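## Task

Take the black plate, without its lid, out of work nest N4 and lay it flat in the drawer of cooler CD, seated within the locators of one of the places there, with its long edge running across the drawer. Afterwards push the drawer fully closed; CD's lamp stays on for as long as the drawer is not shut. At the end CD's housing must sit within about a finger's width of its starting spot, with no rotation or tilt. Every other item on the bench except the bins must be left as it was at the start. Nothing counts as done if it stays in place only because the robot holds it, so release everything and pull the gripper away at the end.

## Robot and tools

Robot: one Franka FR3 arm (7 joints) with a Robotiq 2F-140 parallel gripper and a single wrist fisheye camera, cam_wrist (616x616). There is only this one arm, so every command row covers it alone. Cooler CD is loose on the bench, so pushing its drawer shut can slide the whole unit; brace gently or push slowly. Objects may occasionally be tugged or nudged by an outside disturbance.

Frame: results give the gripper point (end_effector_position, metres) and orientation (end_effector_quat_wxyz) in the scene frame. Its origin is on the table surface right under the arm base; +z is up, +y is to the left when facing along +x. The base may be slightly tilted, and the printed hand position can be off, more so when the arm is stretched out. end_effector_position is the spot between the pads when closed; closed fingertips extend about 33 mm past it, fully open ones about 9 mm. Fingers point along the gripper's +z and open/close along its y.

execute_actions takes "actions", a list holding at most one item, plus optional "pictures" (boolean; images come by default).
- Empty list []: no command, just returns the current state.
- Motion: {"rows": [[...]], "steps": n}, n from 1 to 15 (default 15), each step 1/30 s. Each row is used for one step; if there are fewer rows than steps, the final row is held.
- Wait: {"steps": n} with no rows, n up to 300; it returns once n steps have elapsed since the previous result, counting your reply time.
A refused call sends nothing.

Each row is 10 numbers in this order: fr3_joint1 (waist), fr3_joint2 (shoulder), fr3_joint3 (upper arm roll), fr3_joint4 (elbow), fr3_joint5 (forearm roll), fr3_joint6 (wrist pitch), fr3_joint7 (wrist roll), then gripper position, gripper force_limit, gripper speed. The first seven are absolute joint target angles in radians, the same quantities printed on the Joint positions line. Stated ranges: waist -2.744 to 2.744, shoulder -1.784 to 1.784, upper arm roll -2.901 to 2.901, elbow -3.042 to -0.152, forearm roll -2.807 to 2.807, wrist pitch 0.544 to 4.517, wrist roll -3.016 to 3.016. A call is refused if a target exceeds an end by more than 0.018 rad and is further out than the joint's last reported angle. True ends may differ by up to 0.018 rad; targets past the true end are clipped and reported with "joint sent to its limit" (possibly referring to an earlier, still-running action). Missing that line does not prove there is more room.

The last three numbers are each scaled in [-1, 1]. position: +1 fully open (140 mm), about -0.8 pads touching, -1 closes until blocked. force_limit: about 14 N at -1, 60 N at 0, 107 N at +1 (for parts up to 40 mm wide). speed: gap change of about 30 mm/s at -1, 140 at 0, 250 at +1.

Motion limits: each step the commanded target stays within a lead of the measured angle: 0.248 rad for joints 1-4, 0.677 for joint 5, 0.715 for joint 6, 1.54 for joint 7. If targets would move the gripper over 70 mm from its measured spot, all are pulled back proportionally. Distant targets therefore take several calls. Between calls the arm keeps heading toward the last row sent until it nearly stops or a step is HELD.

Results: Joint positions and Joint velocities (rad, rad/s, column order); Joint torques (total drive output, offset and noisy); External joint torques (estimated pushback from contact, including friction and held weight, or "no reading"). "joint command not followed" means the clearance check altered or blocked targets; mounting blocks/posts count as the arm. HELD marks steps where your row was partly or wholly not sent. position_measured is in counts, nonlinear: 3 fully open, 230 pads touching. object_status: 0 moving, 1 blocked while opening, 2 blocked while closing (a grip), 3 reached target or pads met (thin items may still be held). To grip, send -1 and confirm status 2. Stopped fingers stay put until position changes by 0.01 or more, or the object yields. To squeeze harder while at 2, raise force_limit and switch position between -1 and -0.98. Closing pushes fingertips about 24 mm further out, so leave clearance above surfaces. MOTOR HOT warns of heating from holding loads; an OVER-TEMPERATURE FAULT brakes the arm until cooled.

Faults: joint contact torque at its load limit (85 N m for joints 1-4, 11 N m for joints 5-7) or any outside force reaching 85 N (held weight included) stops the arm for 10 s and drops the rest of the call. Avoid hard pushes, slams, drops and slips, and never knock anything off the table, which ends the scene.

zoom_image: {"camera": "cam_wrist", "region": [x0, y0, x1, y1]} in pixels of the latest full image, origin top-left, at most 504x504; gives an enlarged view. Intrinsics: fisheye, K=[[178.341, 0, 310.406], [0, 177.616, 309.231], [0, 0, 1]], D=[0.068263, -0.0232407, -0.000899618, 0.000495373]. The camera can sit about 51 mm and 29 degrees off its nominal frame.

read_manual: optional "section" (only "licences"); returns licence text, no motion.

finished_scene: {"scene": n} with the current scene's number; ends and grades it irreversibly and starts the next, whose task appears in the result. Call it only after the plate is placed, the drawer is shut, the gripper is open and clear. Replying with no tool call ends everything.

Each tool is called after ">>>" by a JSON object that holds its "api" and its "payload", one argument or row to a line.

## Session

>>> {"api": "execute_actions", "payload": {
  "actions": []
}}

Scene clock: 0.00 s of 7200.00 s.
end_effector_position=(+0.2628, -0.2832, +0.3217) position_measured=3 object_status=3 end_effector_quat_wxyz=(+0.513, -0.487, +0.705, +0.051)
Joint positions: [-1.263 -0.07  -0.178 -2.329  0.805  1.471 -1.377]
Joint velocities: [-0.    -0.     0.001  0.001 -0.002 -0.001 -0.003]
Joint torques (N m, as the joint torque sensors report them, + toward a larger angle): no reading
External joint torques (N m, as the arm's controller estimates them; a push from outside toward a larger angle lowers the number): no reading

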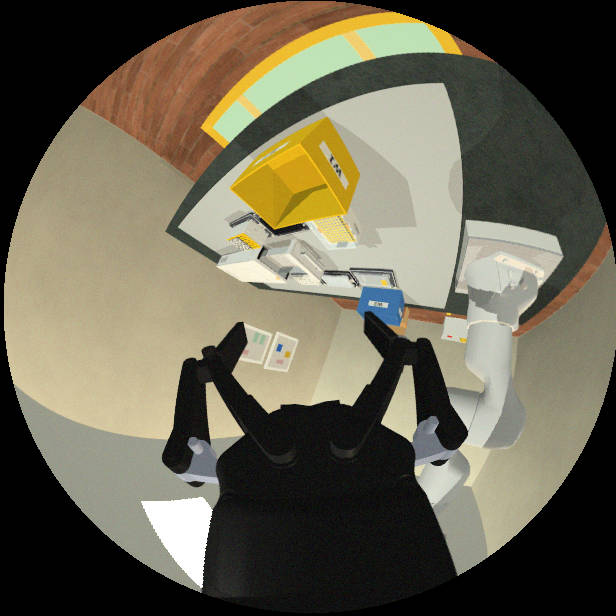

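>>> {"api": "execute_actions", "payload": {
  "actions": [
    {"rows":[[-1.263,-0.4,0,-1.9,0,1.5,-1.571,1,0,0]]}
  ],
  "pictures": false
}}

>>> {"api": "execute_actions", "payload": {
  "actions": [
    {"steps":45}
  ]
}}

>>> {"api": "execute_actions", "payload": {
  "actions": [
    {"rows":[[0,-0.4,0,-1.9,0,1.5,-1.571,1,0,0]]}
  ],
  "pictures": false
}}

>>> {"api": "execute_actions", "payload": {
  "actions": [
    {"steps":60}
  ]
}}

Scene clock: 6.90 s of 7200.00 s.
end_effector_position=(+0.1300, -0.3891, +0.5009) position_measured=3 object_status=3 end_effector_quat_wxyz=(-0.027, +0.772, -0.635, +0.019)
Joint positions: [-1.263 -0.4   -0.006 -1.908  0.071  1.496 -1.498]
Joint velocities: [ 0.001 -0.231  0.063  0.257 -0.581  0.039 -0.23 ]
Joint torques (N m, as the joint torque sensors report them, + toward a larger angle): [-0.03 -4.95 -0.21 15.28  0.42  2.16 -0.16]
External joint torques (N m, as the arm's controller estimates them; a push from outside toward a larger angle lowers the number): [ 0.75 -1.42  1.26  0.42 -0.62  0.43 -0.17]
Steps of this call (steps 1 to 90: nothing new was sent; then 3.40 s passed at rest; steps 91 to 105: all 15 steps of this action). Readings (joint positions | what the end effector reports):
91: [-1.271 -0.078 -0.159 -2.310 0.731 1.473 -1.386] | position_measured=3 object_status=3
92: [-1.271 -0.107 -0.135 -2.276 0.646 1.475 -1.395] | position_measured=3 object_status=3
94: [-1.266 -0.175 -0.096 -2.205 0.514 1.478 -1.411] | position_measured=3 object_status=3
98: [-1.263 -0.282 -0.050 -2.069 0.331 1.483 -1.437] | position_measured=3 object_status=3
105: the state above

Scene clock: 8.40 s of 7200.00 s.
end_effector_position=(+0.1105, -0.3967, +0.5052) position_measured=3 object_status=3 end_effector_quat_wxyz=(+0.005, +0.793, -0.609, +0.004)
Joint positions: [-1.263 -0.402 -0.002 -1.899  0.002  1.498 -1.567]
Joint velocities: [-0.001 -0.002 -0.     0.001 -0.001 -0.    -0.002]
Joint torques (N m, as the joint torque sensors report them, + toward a larger angle): [ -0.39 -14.89   0.48  22.34   0.34   3.01  -0.17]
External joint torques (N m, as the arm's controller estimates them; a push from outside toward a larger angle lowers the number): [-0.32  1.69  0.98 -0.89 -0.53  0.45 -0.17]
Steps of this call (steps 1 to 45: the robot went on to your last target). Readings (joint positions | what the end effector reports):
1: [-1.263 -0.406 -0.004 -1.902 0.054 1.497 -1.505] | position_measured=3 object_status=3
2: [-1.263 -0.408 -0.004 -1.899 0.042 1.497 -1.512] | position_measured=3 object_status=3
4: [-1.263 -0.407 -0.003 -1.898 0.025 1.498 -1.523] | position_measured=3 object_status=3
8: [-1.263 -0.403 -0.003 -1.899 0.009 1.498 -1.539] | position_measured=3 object_status=3
45: the state above
The arm was judged still, so your last target was given up. Only a new action makes it travel on or press farther. Fingers that are still opening or closing keep moving.

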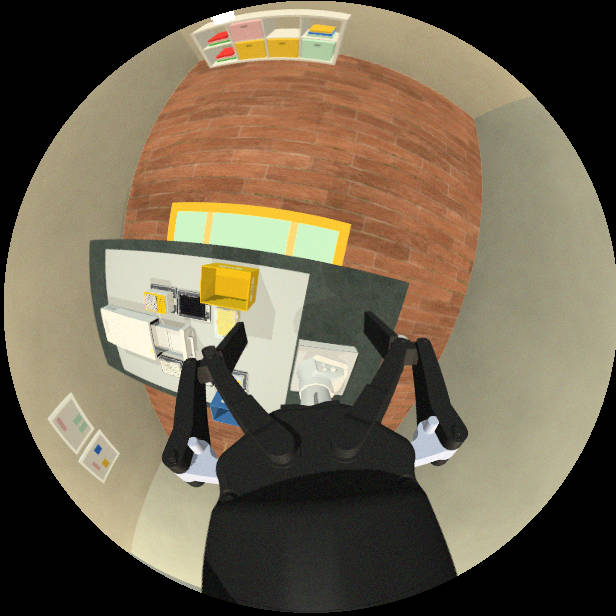

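Scene clock: 8.90 s of 7200.00 s.
end_effector_position=(+0.3493, -0.2250, +0.5011) position_measured=3 object_status=3 end_effector_quat_wxyz=(+0.007, +0.957, -0.290, -0.000)
Joint positions: [-0.54  -0.399 -0.002 -1.899 -0.001  1.498 -1.567]
Joint velocities: [ 1.468 -0.     0.069  0.     0.009 -0.001 -0.002]
Joint torques (N m, as the joint torque sensors report them, + toward a larger angle): [ -3.42 -16.85  -3.17  22.4    0.72   2.82  -0.21]
External joint torques (N m, as the arm's controller estimates them; a push from outside toward a larger angle lowers the number): [ 0.89  1.85  0.08 -1.14  0.11  0.53 -0.2 ]
Steps of this call (steps 1 to 15: all 15 steps of this action). Readings (joint positions | what the end effector reports):
1: [-1.230 -0.402 -0.017 -1.899 -0.001 1.498 -1.567] | position_measured=3 object_status=3
2: [-1.186 -0.402 -0.022 -1.899 -0.001 1.498 -1.567] | position_measured=3 object_status=3
4: [-1.093 -0.401 -0.018 -1.899 -0.002 1.498 -1.567] | position_measured=3 object_status=3
8: [-0.897 -0.400 -0.009 -1.899 -0.001 1.498 -1.567] | position_measured=3 object_status=3
15: the state above

Scene clock: 10.90 s of 7200.00 s.
end_effector_position=(+0.4187, -0.0109, +0.4980) position_measured=3 object_status=3 end_effector_quat_wxyz=(+0.007, +1.000, -0.022, -0.002)
Joint positions: [-0.001 -0.399  0.002 -1.899  0.001  1.498 -1.568]
Joint velocities: [-0.001  0.001  0.    -0.     0.     0.     0.   ]
Joint torques (N m, as the joint torque sensors report them, + toward a larger angle): [  0.65 -17.17  -1.97  22.57   0.54   2.79  -0.14]
External joint torques (N m, as the arm's controller estimates them; a push from outside toward a larger angle lowers the number): [ 0.89 -0.26 -1.14 -0.57 -0.3   0.28 -0.14]
Steps of this call (steps 1 to 30: the robot went on to your last target; steps 31 to 60: nothing new was sent). Readings (joint positions | what the end effector reports):
1: [-0.489 -0.399 -0.002 -1.899 -0.001 1.498 -1.567] | position_measured=3 object_status=3
2: [-0.437 -0.399 -0.002 -1.899 -0.001 1.498 -1.567] | position_measured=3 object_status=3
4: [-0.334 -0.399 -0.001 -1.899 -0.001 1.498 -1.567] | position_measured=3 object_status=3
8: [-0.126 -0.399 -0.001 -1.899 -0.001 1.498 -1.567] | position_measured=3 object_status=3
60: the state above
The arm was judged still, so your last target was given up. Only a new action makes it travel on or press farther. Fingers that are still opening or closing keep moving.

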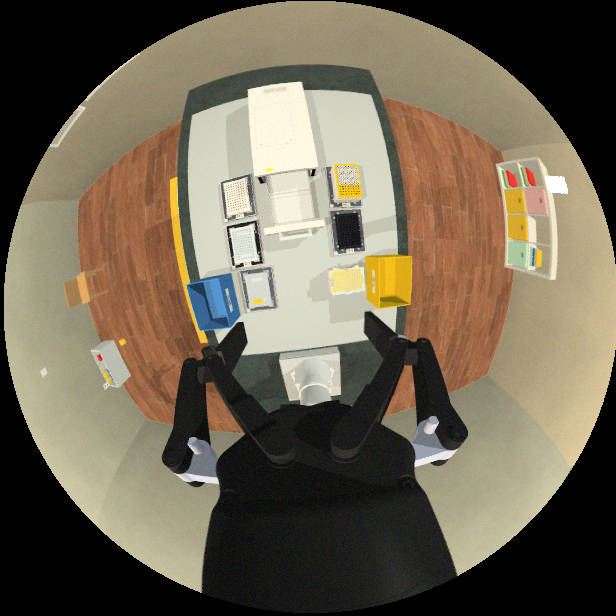

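>>> {"api": "zoom_image", "payload": {
  "camera": "cam_wrist",
  "region": [170,70,430,350]
}}

Region (170, 70, 430, 350) of cam_wrist's 616x616 image, scaled by 1.800, with more detail than that image has; it fills the left 468 columns of this view, and the rest is white.

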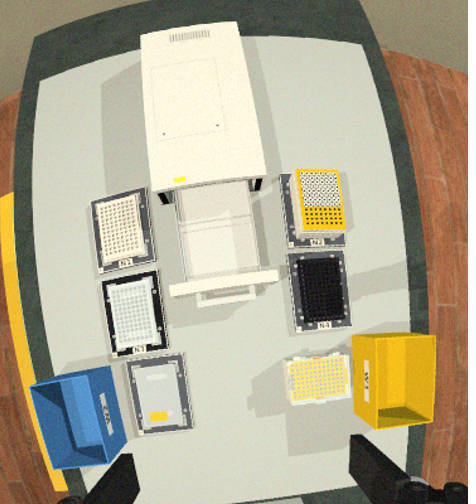

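>>> {"api": "execute_actions", "payload": {
  "actions": [
    {"rows":[[-0.265,-0.054,0,-2.188,0,2.134,-1.88,1,0,0]]}
  ],
  "pictures": false
}}

>>> {"api": "execute_actions", "payload": {
  "actions": [
    {"steps":30}
  ]
}}

>>> {"api": "zoom_image", "payload": {
  "camera": "cam_wrist",
  "region": [130,80,430,340]
}}

Scene clock: 25.07 s of 7200.00 s.
end_effector_position=(+0.4626, -0.1320, +0.2618) position_measured=3 object_status=3 end_effector_quat_wxyz=(-0.007, +0.996, -0.062, -0.059)
Joint positions: [-0.245 -0.078  0.002 -2.167  0.002  1.969 -1.733]
Joint velocities: [-0.313  0.559 -0.08  -0.404 -0.006  0.945 -0.475]
Joint torques (N m, as the joint torque sensors report them, + toward a larger angle): [  2.51 -39.34   2.74  29.55   0.41   3.55  -0.2 ]
External joint torques (N m, as the arm's controller estimates them; a push from outside toward a larger angle lowers the number): [-1.04  3.54 -0.66 -1.93 -0.59  0.64 -0.19]
Steps of this call (steps 1 to 90: nothing new was sent; then 10.67 s passed at rest; steps 91 to 105: all 15 steps of this action). Readings (joint positions | what the end effector reports):
91: [-0.014 -0.396 0.008 -1.908 0.002 1.524 -1.575] | position_measured=3 object_status=3
92: [-0.032 -0.385 0.010 -1.923 0.002 1.554 -1.583] | position_measured=3 object_status=3
94: [-0.070 -0.348 0.010 -1.961 0.002 1.611 -1.599] | position_measured=3 object_status=3
98: [-0.139 -0.253 0.008 -2.039 0.002 1.722 -1.634] | position_measured=3 object_status=3
105: the state above

Scene clock: 26.07 s of 7200.00 s.
end_effector_position=(+0.4964, -0.1552, +0.2504) position_measured=3 object_status=3 end_effector_quat_wxyz=(+0.005, +1.000, -0.005, -0.004)
Joint positions: [-0.265 -0.052 -0.002 -2.189  0.002  2.13  -1.871]
Joint velocities: [ 0.    -0.     0.002 -0.     0.001  0.002 -0.016]
Joint torques (N m, as the joint torque sensors report them, + toward a larger angle): [ -0.56 -28.9    1.34  23.3    0.31   2.95  -0.14]
External joint torques (N m, as the arm's controller estimates them; a push from outside toward a larger angle lowers the number): [-0.2   0.53  1.76 -0.2  -0.44  0.45 -0.14]
Steps of this call (steps 1 to 30: the robot went on to your last target). Readings (joint positions | what the end effector reports):
1: [-0.253 -0.063 -0.001 -2.178 0.002 1.997 -1.748] | position_measured=3 object_status=3
2: [-0.259 -0.054 -0.002 -2.186 0.002 2.020 -1.761] | position_measured=3 object_status=3
4: [-0.264 -0.048 -0.003 -2.191 0.002 2.055 -1.784] | position_measured=3 object_status=3
8: [-0.265 -0.051 -0.003 -2.189 0.002 2.097 -1.817] | position_measured=3 object_status=3
30: the state above

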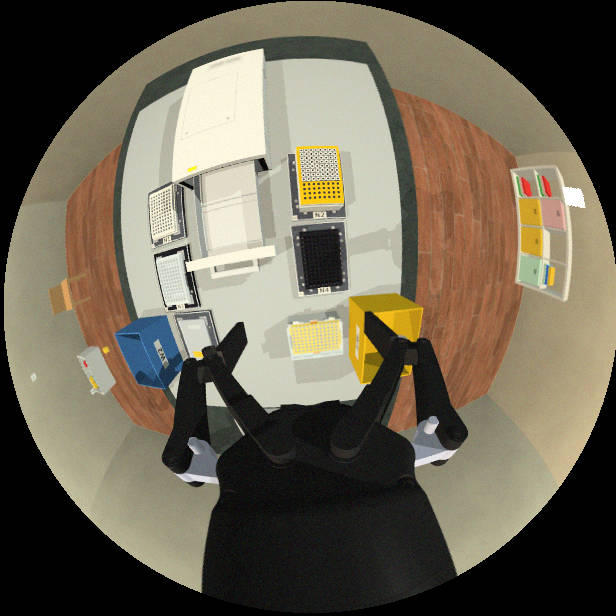

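Region (130, 80, 430, 340) of cam_wrist's 616x616 image, scaled by 1.680, with more detail than that image has; it fills the top 437 rows of this view, and the rest is white.

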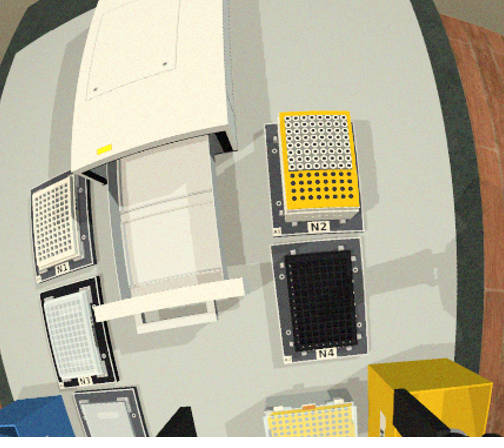

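>>> {"api": "execute_actions", "payload": {
  "actions": [
    {"rows":[[-0.308,0.281,0,-2.115,0,2.398,-1.923,1,0,0]]}
  ],
  "pictures": false
}}

>>> {"api": "execute_actions", "payload": {
  "actions": [
    {"steps":30}
  ]
}}

>>> {"api": "zoom_image", "payload": {
  "camera": "cam_wrist",
  "region": [80,100,430,400]
}}

Scene clock: 35.90 s of 7200.00 s.
end_effector_position=(+0.5319, -0.1927, +0.1168) position_measured=3 object_status=3 end_effector_quat_wxyz=(+0.001, +1.000, -0.006, -0.015)
Joint positions: [-0.307  0.285 -0.    -2.119  0.001  2.374 -1.909]
Joint velocities: [ 0.001 -0.034  0.     0.045  0.     0.134 -0.035]
Joint torques (N m, as the joint torque sensors report them, + toward a larger angle): [ -1.45 -37.49   0.14  20.66   0.2    2.79  -0.09]
External joint torques (N m, as the arm's controller estimates them; a push from outside toward a larger angle lowers the number): [-1.   -0.34  0.23  0.47 -0.39  0.52 -0.09]
Steps of this call (steps 1 to 15: the robot went on to your last target; steps 16 to 90: nothing new was sent; then 6.33 s passed at rest; steps 91 to 105: all 15 steps of this action). Readings (joint positions | what the end effector reports):
91: [-0.269 -0.032 0.001 -2.174 0.001 2.153 -1.879] | position_measured=3 object_status=3
92: [-0.274 0.008 0.002 -2.153 0.001 2.184 -1.882] | position_measured=3 object_status=3
94: [-0.286 0.096 0.002 -2.131 0.001 2.233 -1.886] | position_measured=3 object_status=3
98: [-0.303 0.253 0.000 -2.124 0.001 2.317 -1.897] | position_measured=3 object_status=3
105: the state above

Scene clock: 36.90 s of 7200.00 s.
end_effector_position=(+0.5403, -0.1957, +0.1211) position_measured=3 object_status=3 end_effector_quat_wxyz=(+0.006, +1.000, -0.001, -0.003)
Joint positions: [-0.307  0.282 -0.    -2.116  0.001  2.395 -1.919]
Joint velocities: [ 0.     0.     0.001 -0.    -0.001  0.001 -0.001]
Joint torques (N m, as the joint torque sensors report them, + toward a larger angle): [ -1.48 -36.76  -0.54  20.73   0.27   3.04  -0.17]
External joint torques (N m, as the arm's controller estimates them; a push from outside toward a larger angle lowers the number): [-0.97  1.4  -0.39 -0.44 -0.34  0.53 -0.17]
Steps of this call (steps 1 to 30: the robot went on to your last target). Readings (joint positions | what the end effector reports):
1: [-0.307 0.284 -0.000 -2.117 0.001 2.378 -1.910] | position_measured=3 object_status=3
2: [-0.307 0.283 -0.000 -2.117 0.001 2.381 -1.911] | position_measured=3 object_status=3
4: [-0.307 0.282 -0.000 -2.116 0.001 2.386 -1.913] | position_measured=3 object_status=3
8: [-0.307 0.282 -0.000 -2.116 0.001 2.391 -1.915] | position_measured=3 object_status=3
30: the state above
The arm was judged still, so your last target was given up. Only a new action makes it travel on or press farther. Fingers that are still opening or closing keep moving.

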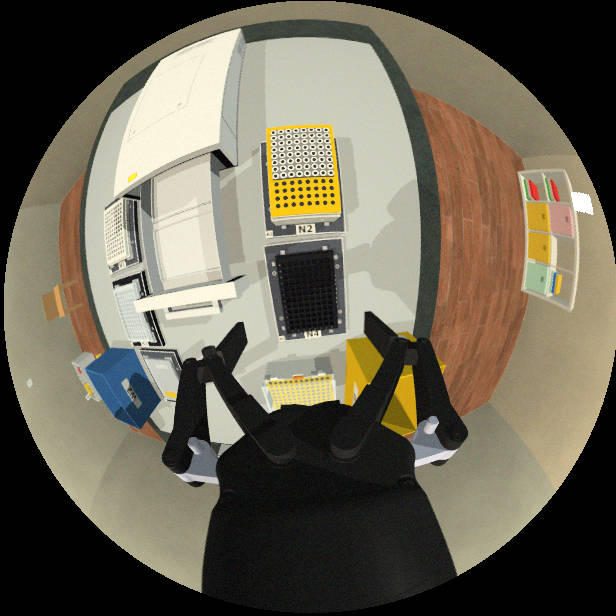

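Region (80, 100, 430, 400) of cam_wrist's 616x616 image, scaled by 1.440, with more detail than that image has; it fills the top 432 rows of this view, and the rest is white.

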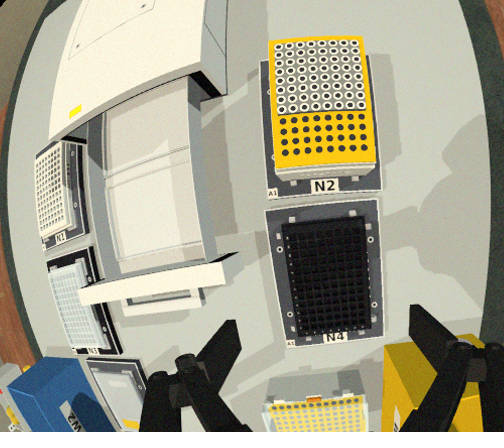

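>>> {"api": "execute_actions", "payload": {
  "actions": [
    {"rows":[[-0.312,0.432,0,-2.0685,0,2.503,-1.927,0.55,0,0]]}
  ],
  "pictures": false
}}

>>> {"api": "execute_actions", "payload": {
  "actions": [
    {"steps":20}
  ]
}}

>>> {"api": "zoom_image", "payload": {
  "camera": "cam_wrist",
  "region": [200,200,420,400]
}}

Scene clock: 48.23 s of 7200.00 s.
end_effector_position=(+0.5515, -0.2027, +0.0597) position_measured=59 object_status=3 end_effector_quat_wxyz=(+0.005, +1.000, -0.001, -0.006)
Joint positions: [-0.311  0.434  0.    -2.07   0.001  2.494 -1.923]
Joint velocities: [ 0.    -0.005 -0.     0.008  0.     0.039 -0.003]
Joint torques (N m, as the joint torque sensors report them, + toward a larger angle): [ -1.11 -40.74   0.15  18.88   0.21   2.91  -0.19]
External joint torques (N m, as the arm's controller estimates them; a push from outside toward a larger angle lowers the number): [-0.58 -0.04  0.14 -0.51 -0.33  0.51 -0.19]
Steps of this call (steps 1 to 90: nothing new was sent; then 7.83 s passed at rest; steps 91 to 105: all 15 steps of this action). Readings (joint positions | what the end effector reports):
91: [-0.307 0.301 0.000 -2.100 0.001 2.410 -1.920] | position_measured=3 object_status=0
92: [-0.308 0.336 0.000 -2.081 0.001 2.430 -1.920] | position_measured=9 object_status=0
94: [-0.310 0.392 0.000 -2.074 0.001 2.454 -1.921] | position_measured=24 object_status=0
98: [-0.311 0.435 0.000 -2.076 0.001 2.476 -1.922] | position_measured=54 object_status=0
105: the state above

Scene clock: 48.90 s of 7200.00 s.
end_effector_position=(+0.5534, -0.2034, +0.0603) position_measured=59 object_status=3 end_effector_quat_wxyz=(+0.006, +1.000, -0.001, -0.003)
Joint positions: [-0.311  0.434  0.    -2.07   0.001  2.5   -1.923]
Joint velocities: [0.    0.001 0.    0.    0.002 0.    0.   ]
Joint torques (N m, as the joint torque sensors report them, + toward a larger angle): [ -1.38 -40.79   1.14  20.02   0.27   3.09  -0.11]
External joint torques (N m, as the arm's controller estimates them; a push from outside toward a larger angle lowers the number): [-0.93  0.42  1.06  0.24 -0.26  0.6  -0.11]
Steps of this call (steps 1 to 15: the robot went on to your last target; steps 16 to 20: nothing new was sent). Readings (joint positions | what the end effector reports):
1: [-0.311 0.434 0.000 -2.070 0.001 2.495 -1.923] | position_measured=59 object_status=3
2: [-0.311 0.434 0.000 -2.070 0.001 2.496 -1.923] | position_measured=59 object_status=3
4: [-0.311 0.434 0.000 -2.070 0.001 2.497 -1.923] | position_measured=59 object_status=3
8: [-0.311 0.434 0.000 -2.070 0.001 2.499 -1.923] | position_measured=59 object_status=3
20: the state above
The arm was judged still, so your last target was given up. Only a new action makes it travel on or press farther. Fingers that are still opening or closing keep moving.

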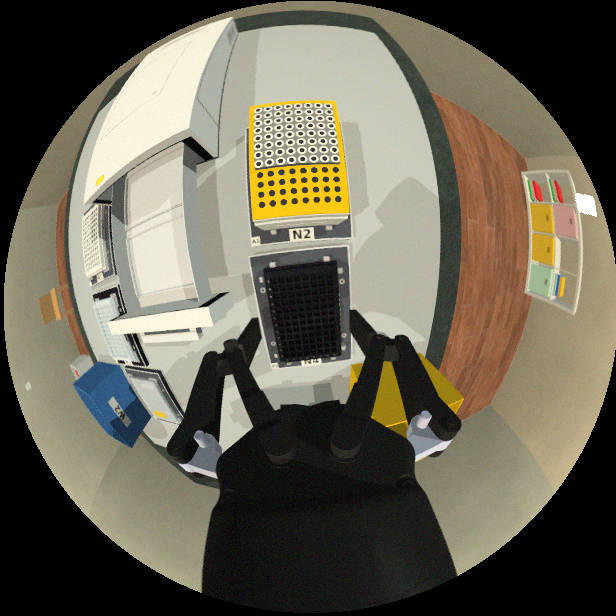

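Region (200, 200, 420, 400) of cam_wrist's 616x616 image, scaled by 2.291, with more detail than that image has; it fills the top 458 rows of this view, and the rest is white.

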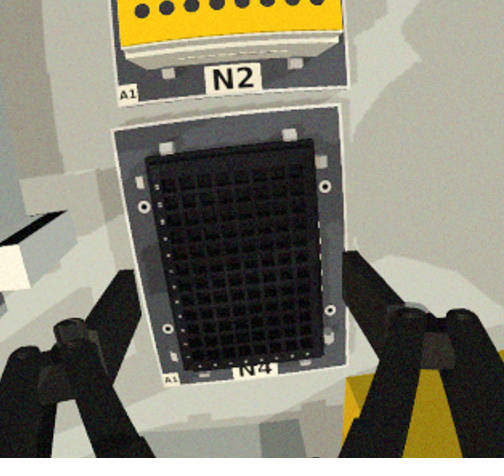

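>>> {"api": "execute_actions", "payload": {
  "actions": [
    {"rows":[[-0.312,0.455,0,-2.067,0,2.524,-1.927,0.55,0,0],[-0.312,0.455,0,-2.067,0,2.524,-1.927,0.55,0,0],[-0.312,0.455,0,-2.067,0,2.524,-1.927,0.55,0,0],[-0.312,0.475,0,-2.066,0,2.544,-1.927,0.55,0,0]]}
  ]
}}

>>> {"api": "zoom_image", "payload": {
  "camera": "cam_wrist",
  "region": [200,200,420,400]
}}

Scene clock: 53.87 s of 7200.00 s.
end_effector_position=(+0.5550, -0.2043, +0.0438) position_measured=59 object_status=3 end_effector_quat_wxyz=(+0.007, +1.000, -0.000, -0.001)
Joint positions: [-0.311  0.47   0.    -2.065  0.001  2.536 -1.924]
Joint velocities: [-0.001  0.001 -0.001  0.     0.     0.004 -0.007]
Joint torques (N m, as the joint torque sensors report them, + toward a larger angle): [ -1.75 -37.32   0.49  18.19   0.26   3.97   0.04]
External joint torques (N m, as the arm's controller estimates them; a push from outside toward a larger angle lowers the number): [-1.03  4.62  0.61 -1.28 -0.26  1.31  0.02]
Steps of this call (steps 1 to 90: nothing new was sent; then 1.47 s passed at rest; steps 91 to 105: all 15 steps of this action). Readings (joint positions | what the end effector reports):
91: [-0.311 0.436 0.000 -2.068 0.001 2.503 -1.924] | position_measured=59 object_status=3
92: [-0.311 0.440 0.000 -2.067 0.001 2.507 -1.924] | position_measured=59 object_status=3
94: [-0.311 0.450 0.000 -2.066 0.001 2.515 -1.924] | position_measured=59 object_status=3
98: [-0.311 0.468 0.000 -2.066 0.001 2.529 -1.923] | position_measured=59 object_status=3
105: the state above

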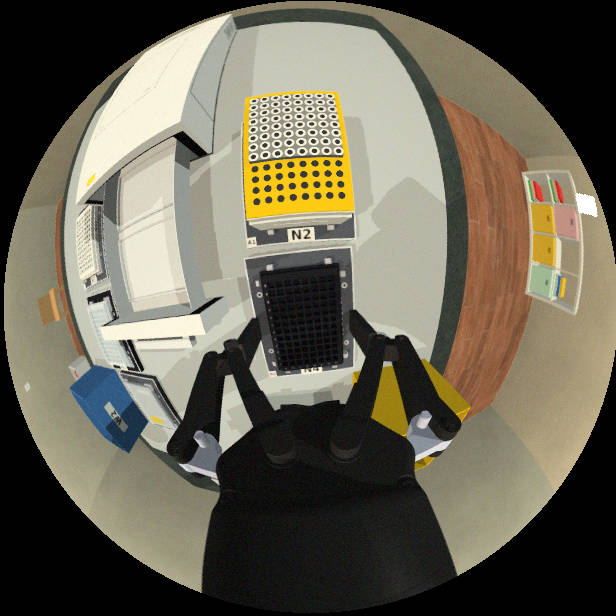

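Region (200, 200, 420, 400) of cam_wrist's 616x616 image, scaled by 2.291, with more detail than that image has; it fills the top 458 rows of this view, and the rest is white.

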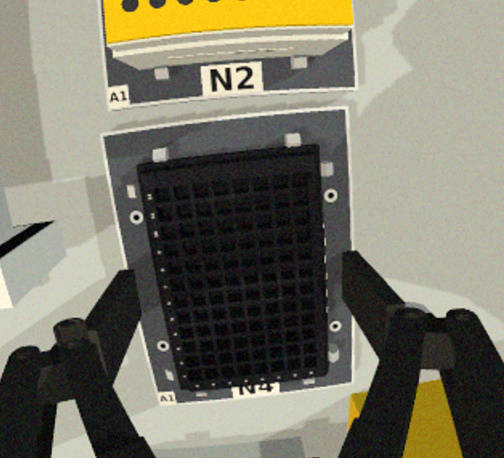

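>>> {"api": "execute_actions", "payload": {
  "actions": [
    {"rows":[[-0.312,0.452,0,-2.067,0,2.521,-1.927,0.55,0,0]],"steps":12}
  ],
  "pictures": false
}}

>>> {"api": "execute_actions", "payload": {
  "actions": [
    {"rows":[[-0.312,0.452,0,-2.067,0,2.521,-1.927,-1,0,-0.7]]}
  ],
  "pictures": false
}}

>>> {"api": "execute_actions", "payload": {
  "actions": [
    {"steps":15}
  ]
}}

>>> {"api": "zoom_image", "payload": {
  "camera": "cam_wrist",
  "region": [200,200,420,400]
}}

Scene clock: 58.03 s of 7200.00 s.
end_effector_position=(+0.5563, -0.2047, +0.0519) position_measured=59 object_status=3 end_effector_quat_wxyz=(+0.007, +1.000, +0.001, +0.001)
Joint positions: [-0.311  0.453  0.    -2.067  0.001  2.525 -1.926]
Joint velocities: [-0.    -0.    -0.001 -0.001  0.    -0.008  0.001]
Joint torques (N m, as the joint torque sensors report them, + toward a larger angle): [ -1.2  -41.07   0.09  19.05   0.23   2.14  -0.04]
External joint torques (N m, as the arm's controller estimates them; a push from outside toward a larger angle lowers the number): [-0.66  0.41  0.07 -0.48 -0.3  -0.36 -0.04]
Steps of this call (steps 1 to 15: the robot went on to your last target; steps 16 to 90: nothing new was sent; then 0.77 s passed at rest; steps 91 to 102: all 12 steps of this action). Readings (joint positions | what the end effector reports):
91: [-0.311 0.468 0.000 -2.066 0.001 2.535 -1.926] | position_measured=59 object_status=3
92: [-0.311 0.465 0.000 -2.067 0.001 2.532 -1.926] | position_measured=59 object_status=3
94: [-0.311 0.458 0.000 -2.067 0.001 2.530 -1.926] | position_measured=59 object_status=3
98: [-0.311 0.453 0.000 -2.067 0.001 2.527 -1.926] | position_measured=59 object_status=3
102: the state above

Scene clock: 58.53 s of 7200.00 s.
end_effector_position=(+0.5561, -0.2058, +0.0529) position_measured=106 object_status=0 end_effector_quat_wxyz=(+0.008, +1.000, +0.000, +0.001)
Joint positions: [-0.312  0.452 -0.    -2.066  0.     2.523 -1.926]
Joint velocities: [ 0.001 -0.    -0.    -0.001 -0.001 -0.004 -0.   ]
Joint torques (N m, as the joint torque sensors report them, + toward a larger angle): [ -1.2  -39.79   1.06  19.08   0.41   2.31   0.08]
External joint torques (N m, as the arm's controller estimates them; a push from outside toward a larger angle lowers the number): [-0.58  0.95  1.07 -0.04 -0.12  0.05  0.08]
Steps of this call (steps 1 to 15: all 15 steps of this action). Readings (joint positions | what the end effector reports):
1: [-0.311 0.453 0.000 -2.067 0.001 2.525 -1.926] | position_measured=59 object_status=0
2: [-0.311 0.453 0.000 -2.067 0.001 2.525 -1.926] | position_measured=62 object_status=0
4: [-0.311 0.453 0.000 -2.067 0.001 2.525 -1.926] | position_measured=69 object_status=0
8: [-0.311 0.453 0.000 -2.067 0.001 2.524 -1.926] | position_measured=82 object_status=0
15: the state above

Scene clock: 59.03 s of 7200.00 s.
end_effector_position=(+0.5561, -0.2058, +0.0529) position_measured=106 object_status=2 end_effector_quat_wxyz=(+0.008, +1.000, +0.000, +0.001)
Joint positions: [-0.312  0.452 -0.    -2.066  0.     2.523 -1.926]
Joint velocities: [ 0.001 -0.002 -0.001 -0.    -0.002 -0.001  0.   ]
Joint torques (N m, as the joint torque sensors report them, + toward a larger angle): [ -0.91 -39.86   0.19  18.93   0.39   2.14  -0.08]
External joint torques (N m, as the arm's controller estimates them; a push from outside toward a larger angle lowers the number): [-0.38  2.04  0.16 -0.86 -0.14 -0.4  -0.08]
Steps of this call (steps 1 to 15: the robot went on to your last target). Readings (joint positions | what the end effector reports):
1: [-0.312 0.452 -0.000 -2.066 0.000 2.523 -1.926] | position_measured=106 object_status=0
2: [-0.312 0.452 -0.000 -2.066 0.000 2.523 -1.926] | position_measured=106 object_status=0
4: [-0.312 0.452 -0.000 -2.066 0.000 2.523 -1.926] | position_measured=106 object_status=0
8: [-0.312 0.452 -0.000 -2.066 0.000 2.523 -1.926] | position_measured=106 object_status=2
15: the state above
The arm was judged still, so your last target was given up. Only a new action makes it travel on or press farther. Fingers that are still opening or closing keep moving.

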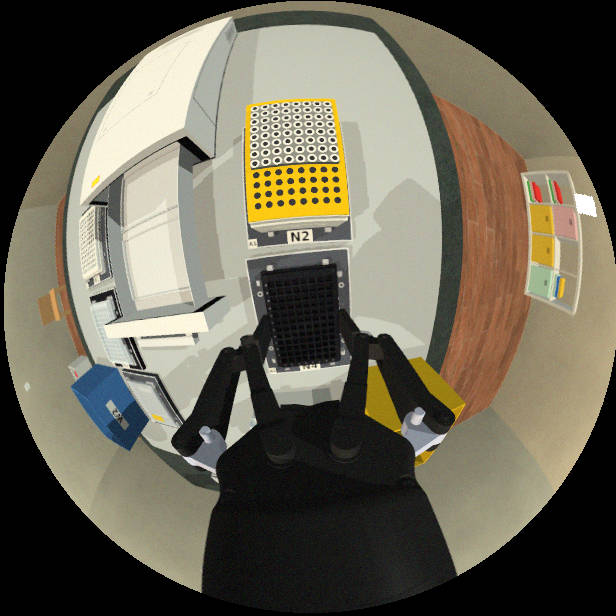

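Region (200, 200, 420, 400) of cam_wrist's 616x616 image, scaled by 2.291, with more detail than that image has; it fills the top 458 rows of this view, and the rest is white.

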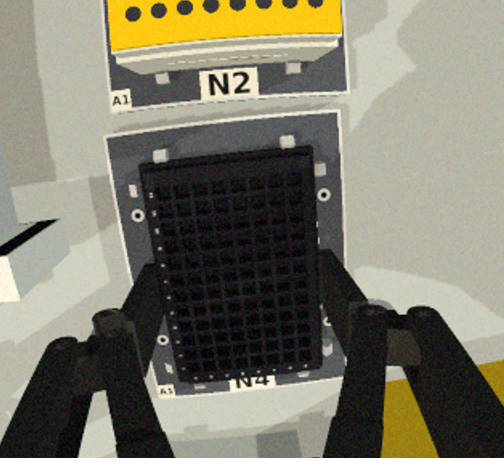

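>>> {"api": "execute_actions", "payload": {
  "actions": [
    {"rows":[[-0.312,0.445,0,-2.066,0,2.513,-1.927,-1,0,-0.7],[-0.312,0.437,0,-2.065,0,2.504,-1.927,-1,0,-0.7],[-0.312,0.428,0,-2.064,0,2.494,-1.927,-1,0,-0.7],[-0.312,0.418,0,-2.062,0,2.482,-1.927,-1,0,-0.7],[-0.312,0.405,0,-2.06,0,2.467,-1.927,-1,0,-0.7],[-0.312,0.39,0,-2.057,0,2.449,-1.927,-1,0,-0.7],[-0.312,0.37,0,-2.053,0,2.425,-1.927,-1,0,-0.7],[-0.312,0.35,0,-2.048,0,2.4,-1.927,-1,0,-0.7],[-0.312,0.33,0,-2.042,0,2.374,-1.927,-1,0,-0.7],[-0.312,0.31,0,-2.035,0,2.347,-1.927,-1,0,-0.7],[-0.312,0.29,0,-2.028,0,2.32,-1.927,-1,0,-0.7],[-0.312,0.27,0,-2.02,0,2.292,-1.927,-1,0,-0.7],[-0.312,0.25,0,-2.011,0,2.263,-1.927,-1,0,-0.7],[-0.312,0.23,0,-2.002,0,2.234,-1.927,-1,0,-0.7],[-0.312,0.207,0,-1.991,0,2.2,-1.927,-1,0,-0.7]]}
  ],
  "pictures": false
}}

>>> {"api": "execute_actions", "payload": {
  "actions": [
    {"steps":20}
  ]
}}

>>> {"api": "zoom_image", "payload": {
  "camera": "cam_wrist",
  "region": [100,120,400,400]
}}

Scene clock: 71.23 s of 7200.00 s.
end_effector_position=(+0.5739, -0.2106, +0.1729) position_measured=106 object_status=2 end_effector_quat_wxyz=(+0.016, +1.000, +0.001, +0.023)
Joint positions: [-0.312  0.258 -0.    -2.013  0.     2.323 -1.926]
Joint velocities: [ 0.001 -0.631  0.001  0.271 -0.    -0.728 -0.001]
Joint torques (N m, as the joint torque sensors report them, + toward a larger angle): [ -0.93 -37.02   0.61  21.26   0.52   2.2    0.05]
External joint torques (N m, as the arm's controller estimates them; a push from outside toward a larger angle lowers the number): [-0.27  0.01  0.92 -0.59 -0.17 -0.56  0.04]
Steps of this call (steps 1 to 110: nothing new was sent; then 8.03 s passed at rest; steps 111 to 125: all 15 steps of this action). Readings (joint positions | what the end effector reports):
111: [-0.312 0.451 -0.000 -2.066 0.000 2.522 -1.926] | position_measured=106 object_status=2
112: [-0.312 0.450 -0.000 -2.067 0.000 2.520 -1.926] | position_measured=106 object_status=2
114: [-0.312 0.440 -0.000 -2.067 0.000 2.511 -1.926] | position_measured=106 object_status=2
118: [-0.312 0.396 -0.000 -2.061 0.000 2.468 -1.926] | position_measured=106 object_status=2
125: the state above

Scene clock: 71.90 s of 7200.00 s.
end_effector_position=(+0.5592, -0.2047, +0.2031) position_measured=106 object_status=2 end_effector_quat_wxyz=(+0.008, +1.000, +0.000, +0.003)
Joint positions: [-0.312  0.206 -0.    -1.99   0.     2.205 -1.926]
Joint velocities: [-0.001  0.    -0.    -0.002  0.001 -0.013  0.001]
Joint torques (N m, as the joint torque sensors report them, + toward a larger angle): [ -0.91 -36.63  -0.28  22.4    0.59   2.16   0.04]
External joint torques (N m, as the arm's controller estimates them; a push from outside toward a larger angle lowers the number): [-0.3   1.01  0.05 -0.66 -0.13 -0.36  0.03]
Steps of this call (steps 1 to 20: the robot went on to your last target). Readings (joint positions | what the end effector reports):
1: [-0.312 0.238 -0.000 -2.004 0.000 2.302 -1.926] | position_measured=106 object_status=2
2: [-0.312 0.223 -0.000 -1.997 0.000 2.285 -1.926] | position_measured=106 object_status=2
4: [-0.312 0.205 -0.000 -1.988 0.000 2.261 -1.926] | position_measured=106 object_status=2
8: [-0.312 0.203 -0.000 -1.988 0.000 2.230 -1.926] | position_measured=106 object_status=2
20: the state above

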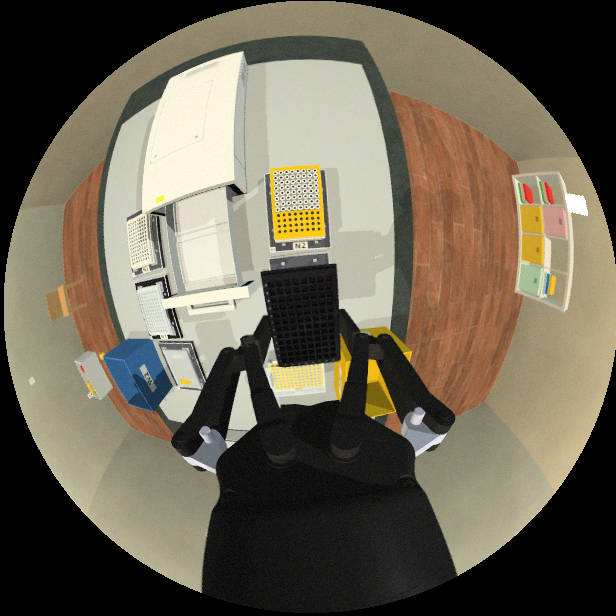

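Region (100, 120, 400, 400) of cam_wrist's 616x616 image, scaled by 1.680, with more detail than that image has; it fills the top 470 rows of this view, and the rest is white.

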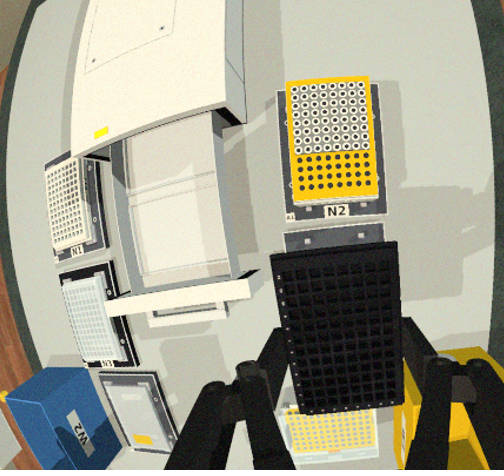

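>>> {"api": "execute_actions", "payload": {
  "actions": [
    {"rows":[[-0.29,0.207,0,-1.991,0,2.2,-1.9,-1,0,-0.7],[-0.26,0.207,0,-1.991,0,2.2,-1.87,-1,0,-0.7],[-0.23,0.207,0,-1.991,0,2.2,-1.83,-1,0,-0.7],[-0.2,0.207,0,-1.991,0,2.2,-1.8,-1,0,-0.7],[-0.17,0.207,0,-1.991,0,2.2,-1.77,-1,0,-0.7],[-0.14,0.207,0,-1.991,0,2.2,-1.74,-1,0,-0.7],[-0.11,0.207,0,-1.991,0,2.2,-1.7,-1,0,-0.7],[-0.08,0.207,0,-1.991,0,2.2,-1.67,-1,0,-0.7],[-0.05,0.207,0,-1.991,0,2.2,-1.64,-1,0,-0.7],[-0.02,0.207,0,-1.991,0,2.2,-1.6,-1,0,-0.7],[0.01,0.207,0,-1.991,0,2.2,-1.58,-1,0,-0.7],[0.035,0.207,0,-1.991,0,2.2,-1.56,-1,0,-0.7],[0.055,0.207,0,-1.991,0,2.2,-1.56,-1,0,-0.7]]}
  ],
  "pictures": false
}}

>>> {"api": "execute_actions", "payload": {
  "actions": [
    {"steps":30}
  ]
}}

>>> {"api": "zoom_image", "payload": {
  "camera": "cam_wrist",
  "region": [200,130,420,350]
}}

Scene clock: 80.40 s of 7200.00 s.
end_effector_position=(+0.5954, +0.0054, +0.1999) position_measured=106 object_status=2 end_effector_quat_wxyz=(+0.006, +0.998, +0.067, +0.002)
Joint positions: [ 0.039  0.206  0.008 -1.99   0.     2.203 -1.7  ]
Joint velocities: [ 0.42  -0.001  0.104 -0.001 -0.001  0.001  0.454]
Joint torques (N m, as the joint torque sensors report them, + toward a larger angle): [-11.   -35.27  -8.54  21.97   0.65   2.17   0.42]
External joint torques (N m, as the arm's controller estimates them; a push from outside toward a larger angle lowers the number): [ 1.07  2.77  2.12 -1.07  0.04 -0.32  0.4 ]
Steps of this call (steps 1 to 15: the robot went on to your last target; steps 16 to 130: nothing new was sent; then 3.67 s passed at rest; steps 131 to 145: all 15 steps of this action). Readings (joint positions | what the end effector reports):
131: [-0.309 0.206 -0.002 -1.990 0.000 2.203 -1.924] | position_measured=106 object_status=2
132: [-0.300 0.206 -0.006 -1.990 0.000 2.203 -1.920] | position_measured=106 object_status=2
134: [-0.266 0.206 -0.011 -1.990 0.000 2.203 -1.901] | position_measured=106 object_status=2
138: [-0.152 0.206 -0.008 -1.990 0.000 2.203 -1.838] | position_measured=106 object_status=2
145: the state above

Scene clock: 81.40 s of 7200.00 s.
end_effector_position=(+0.5888, +0.0110, +0.1941) position_measured=106 object_status=2 end_effector_quat_wxyz=(+0.006, +1.000, +0.006, -0.008)
Joint positions: [ 0.056  0.211  0.002 -1.995  0.     2.192 -1.569]
Joint velocities: [-0.    -0.019 -0.002  0.036 -0.001  0.031  0.017]
Joint torques (N m, as the joint torque sensors report them, + toward a larger angle): [ -1.32 -36.52  -0.42  22.43   0.62   3.     0.26]
External joint torques (N m, as the arm's controller estimates them; a push from outside toward a larger angle lowers the number): [-0.69  1.02 -0.09 -0.2  -0.08  0.59  0.26]
Steps of this call (steps 1 to 30: the robot went on to your last target). Readings (joint positions | what the end effector reports):
1: [0.050 0.206 0.011 -1.990 0.000 2.203 -1.686] | position_measured=106 object_status=2
2: [0.057 0.206 0.012 -1.990 0.000 2.203 -1.673] | position_measured=106 object_status=2
4: [0.060 0.206 0.011 -1.990 0.000 2.203 -1.652] | position_measured=106 object_status=2
8: [0.057 0.206 0.004 -1.990 0.000 2.203 -1.620] | position_measured=106 object_status=2
30: the state above

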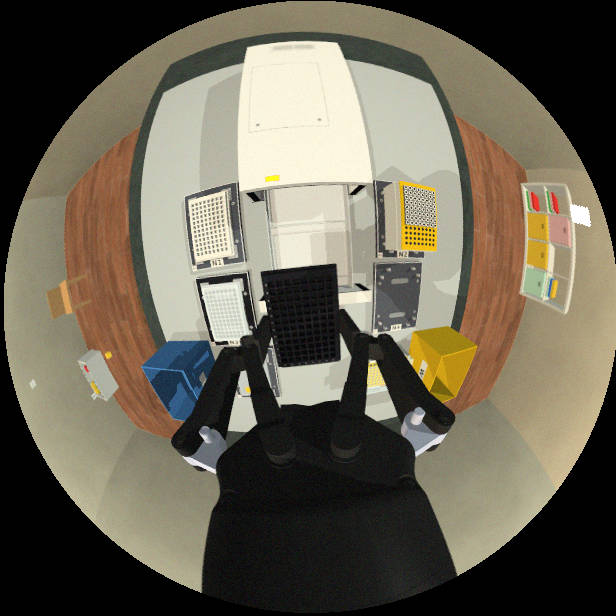

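Region (200, 130, 420, 350) of cam_wrist's 616x616 image, scaled by 2.291, with more detail than that image has.

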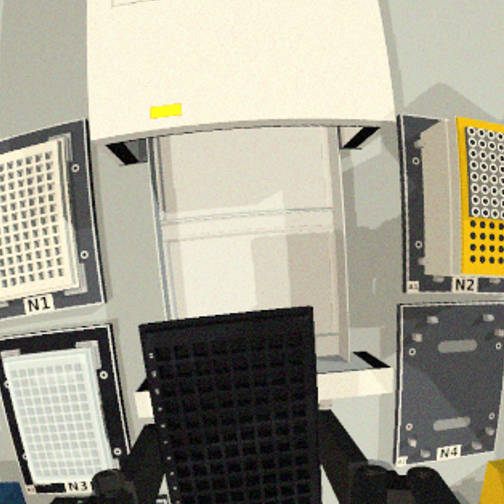

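>>> {"api": "execute_actions", "payload": {
  "actions": [
    {"rows":[[0.05,0.23,0,-1.95,0,2.18,-1.3,-1,0,-0.7],[0.05,0.23,0,-1.95,0,2.18,-1.3,-1,0,-0.7],[0.045,0.26,0,-1.91,0,2.17,-1.0,-1,0,-0.7],[0.045,0.26,0,-1.91,0,2.17,-1.0,-1,0,-0.7],[0.04,0.29,0,-1.87,0,2.16,-0.7,-1,0,-0.7],[0.04,0.29,0,-1.87,0,2.16,-0.7,-1,0,-0.7],[0.035,0.32,0,-1.825,0,2.145,-0.4,-1,0,-0.7],[0.035,0.32,0,-1.825,0,2.145,-0.4,-1,0,-0.7],[0.03,0.35,0,-1.78,0,2.13,-0.2,-1,0,-0.7],[0.03,0.35,0,-1.78,0,2.13,-0.2,-1,0,-0.7],[0.023,0.38,0,-1.736,0,2.118,-0.021,-1,0,-0.7]]}
  ],
  "pictures": false
}}

>>> {"api": "execute_actions", "payload": {
  "actions": [
    {"steps":50}
  ]
}}

>>> {"api": "zoom_image", "payload": {
  "camera": "cam_wrist",
  "region": [190,170,430,400]
}}

Scene clock: 97.27 s of 7200.00 s.
end_effector_position=(+0.6552, -0.0090, +0.1999) position_measured=106 object_status=2 end_effector_quat_wxyz=(+0.003, +0.870, -0.494, +0.008)
Joint positions: [ 0.025  0.373  0.001 -1.748  0.     2.136 -0.555]
Joint velocities: [-0.032  0.1   -0.007  0.129 -0.    -0.087  1.759]
Joint torques (N m, as the joint torque sensors report them, + toward a larger angle): [  0.17 -43.03  -0.16  24.25   0.58   2.03   0.59]
External joint torques (N m, as the arm's controller estimates them; a push from outside toward a larger angle lowers the number): [-0.71  2.25 -1.3   0.49 -0.12 -0.49  0.62]
Steps of this call (steps 1 to 15: the robot went on to your last target; steps 16 to 90: nothing new was sent; then 12.37 s passed at rest; steps 91 to 105: all 15 steps of this action). Readings (joint positions | what the end effector reports):
91: [0.055 0.213 0.002 -1.984 0.000 2.193 -1.541] | position_measured=106 object_status=2
92: [0.054 0.219 0.002 -1.973 0.000 2.192 -1.516] | position_measured=106 object_status=2
94: [0.051 0.238 0.002 -1.940 0.000 2.186 -1.420] | position_measured=106 object_status=2
98: [0.041 0.292 0.002 -1.861 0.000 2.169 -1.116] | position_measured=106 object_status=2
105: the state above

Scene clock: 98.93 s of 7200.00 s.
end_effector_position=(+0.6544, -0.0098, +0.2000) position_measured=106 object_status=2 end_effector_quat_wxyz=(+0.004, +0.710, -0.704, +0.005)
Joint positions: [ 0.023  0.378  0.001 -1.738  0.     2.121 -0.027]
Joint velocities: [ 0.    -0.002 -0.    -0.001  0.    -0.001  0.008]
Joint torques (N m, as the joint torque sensors report them, + toward a larger angle): [ -1.04 -41.08  -0.2   23.16   0.64   2.12   0.21]
External joint torques (N m, as the arm's controller estimates them; a push from outside toward a larger angle lowers the number): [-0.45  2.84 -0.1  -0.59 -0.04 -0.4   0.21]
Steps of this call (steps 1 to 50: the robot went on to your last target). Readings (joint positions | what the end effector reports):
1: [0.024 0.375 0.001 -1.745 0.000 2.133 -0.500] | position_measured=106 object_status=2
2: [0.023 0.377 0.001 -1.743 0.000 2.131 -0.451] | position_measured=106 object_status=2
4: [0.023 0.378 0.001 -1.740 0.000 2.128 -0.367] | position_measured=106 object_status=2
8: [0.023 0.378 0.001 -1.738 0.000 2.124 -0.245] | position_measured=106 object_status=2
50: the state above

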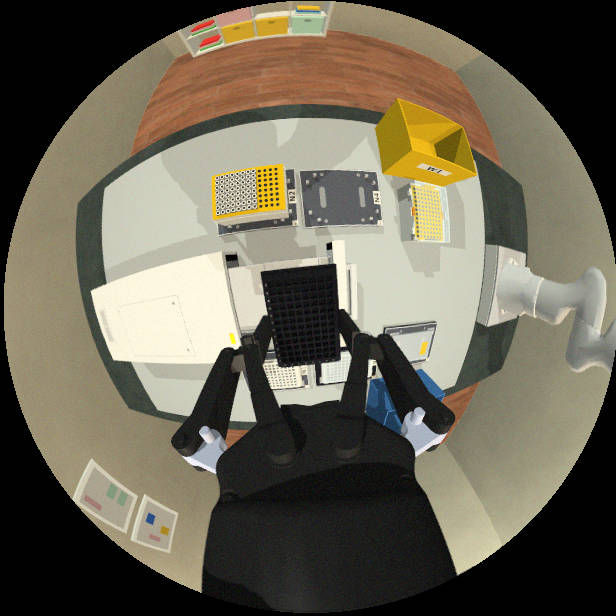

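Region (190, 170, 430, 400) of cam_wrist's 616x616 image, scaled by 2.100, with more detail than that image has; it fills the top 483 rows of this view, and the rest is white.

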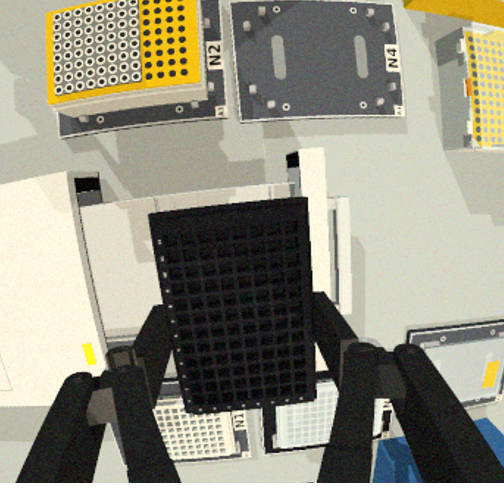

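>>> {"api": "execute_actions", "payload": {
  "actions": [
    {"rows":[[0.05,0.38,0,-1.736,0,2.118,0.02,-1,0,-0.7],[0.08,0.38,0,-1.736,0,2.118,0.06,-1,0,-0.7],[0.11,0.38,0,-1.736,0,2.118,0.1,-1,0,-0.7],[0.14,0.38,0,-1.736,0,2.118,0.14,-1,0,-0.7],[0.17,0.38,0,-1.736,0,2.118,0.17,-1,0,-0.7],[0.2,0.38,0,-1.736,0,2.118,0.191,-1,0,-0.7],[0.22,0.38,0,-1.736,0,2.118,0.191,-1,0,-0.7],[0.235,0.38,0,-1.736,0,2.118,0.191,-1,0,-0.7]]}
  ],
  "pictures": false
}}

>>> {"api": "execute_actions", "payload": {
  "actions": [
    {"steps":20}
  ]
}}

>>> {"api": "zoom_image", "payload": {
  "camera": "cam_wrist",
  "region": [200,150,380,290]
}}

Scene clock: 107.33 s of 7200.00 s.
end_effector_position=(+0.6399, +0.1400, +0.1980) position_measured=106 object_status=2 end_effector_quat_wxyz=(+0.003, +0.734, -0.679, +0.003)
Joint positions: [ 0.244  0.379  0.011 -1.737  0.     2.121  0.133]
Joint velocities: [-0.029  0.    -0.051  0.001  0.002  0.001  0.182]
Joint torques (N m, as the joint torque sensors report them, + toward a larger angle): [ -4.4  -41.32  -3.48  23.36   0.56   2.13   0.28]
External joint torques (N m, as the arm's controller estimates them; a push from outside toward a larger angle lowers the number): [-1.01  2.3  -1.15 -0.22 -0.03 -0.36  0.28]
Steps of this call (steps 1 to 15: the robot went on to your last target; steps 16 to 90: nothing new was sent; then 4.90 s passed at rest; steps 91 to 105: all 15 steps of this action). Readings (joint positions | what the end effector reports):
91: [0.027 0.378 -0.002 -1.737 0.000 2.121 -0.021] | position_measured=106 object_status=2
92: [0.036 0.378 -0.006 -1.737 0.000 2.121 -0.014] | position_measured=106 object_status=2
94: [0.070 0.378 -0.012 -1.737 0.000 2.121 0.011] | position_measured=106 object_status=2
98: [0.176 0.379 -0.008 -1.737 0.000 2.121 0.069] | position_measured=106 object_status=2
105: the state above

Scene clock: 108.00 s of 7200.00 s.
end_effector_position=(+0.6423, +0.1283, +0.1981) position_measured=106 object_status=2 end_effector_quat_wxyz=(+0.003, +0.712, -0.703, +0.005)
Joint positions: [ 0.235  0.379  0.001 -1.737  0.     2.121  0.181]
Joint velocities: [ 0.    -0.001 -0.001 -0.    -0.     0.     0.02 ]
Joint torques (N m, as the joint torque sensors report them, + toward a larger angle): [ -0.69 -41.56   0.1   23.77   0.53   2.12   0.16]
External joint torques (N m, as the arm's controller estimates them; a push from outside toward a larger angle lowers the number): [-0.11  2.23  0.19  0.14 -0.13 -0.38  0.16]
Steps of this call (steps 1 to 20: the robot went on to your last target). Readings (joint positions | what the end effector reports):
1: [0.242 0.379 0.009 -1.737 0.000 2.121 0.138] | position_measured=106 object_status=2
2: [0.240 0.379 0.007 -1.737 0.000 2.121 0.143] | position_measured=106 object_status=2
4: [0.237 0.379 0.003 -1.737 0.000 2.121 0.152] | position_measured=106 object_status=2
8: [0.235 0.379 0.001 -1.737 0.000 2.121 0.165] | position_measured=106 object_status=2
20: the state above

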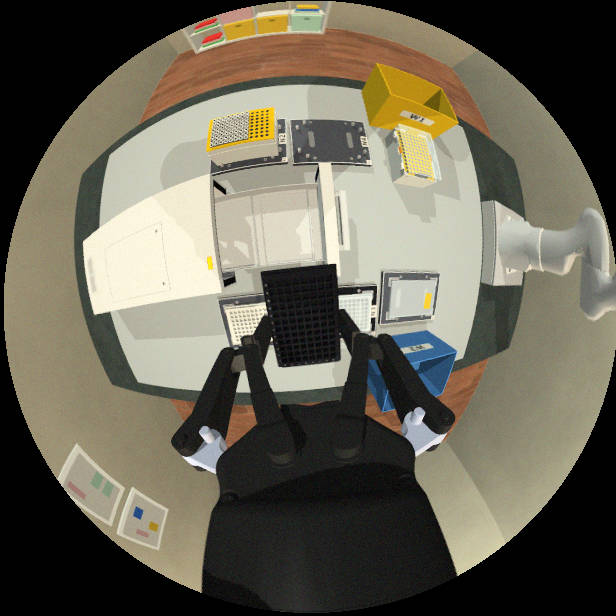

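Region (200, 150, 380, 290) of cam_wrist's 616x616 image, scaled by 2.800, with more detail than that image has.

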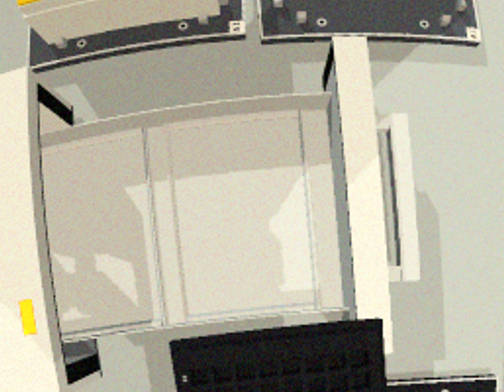

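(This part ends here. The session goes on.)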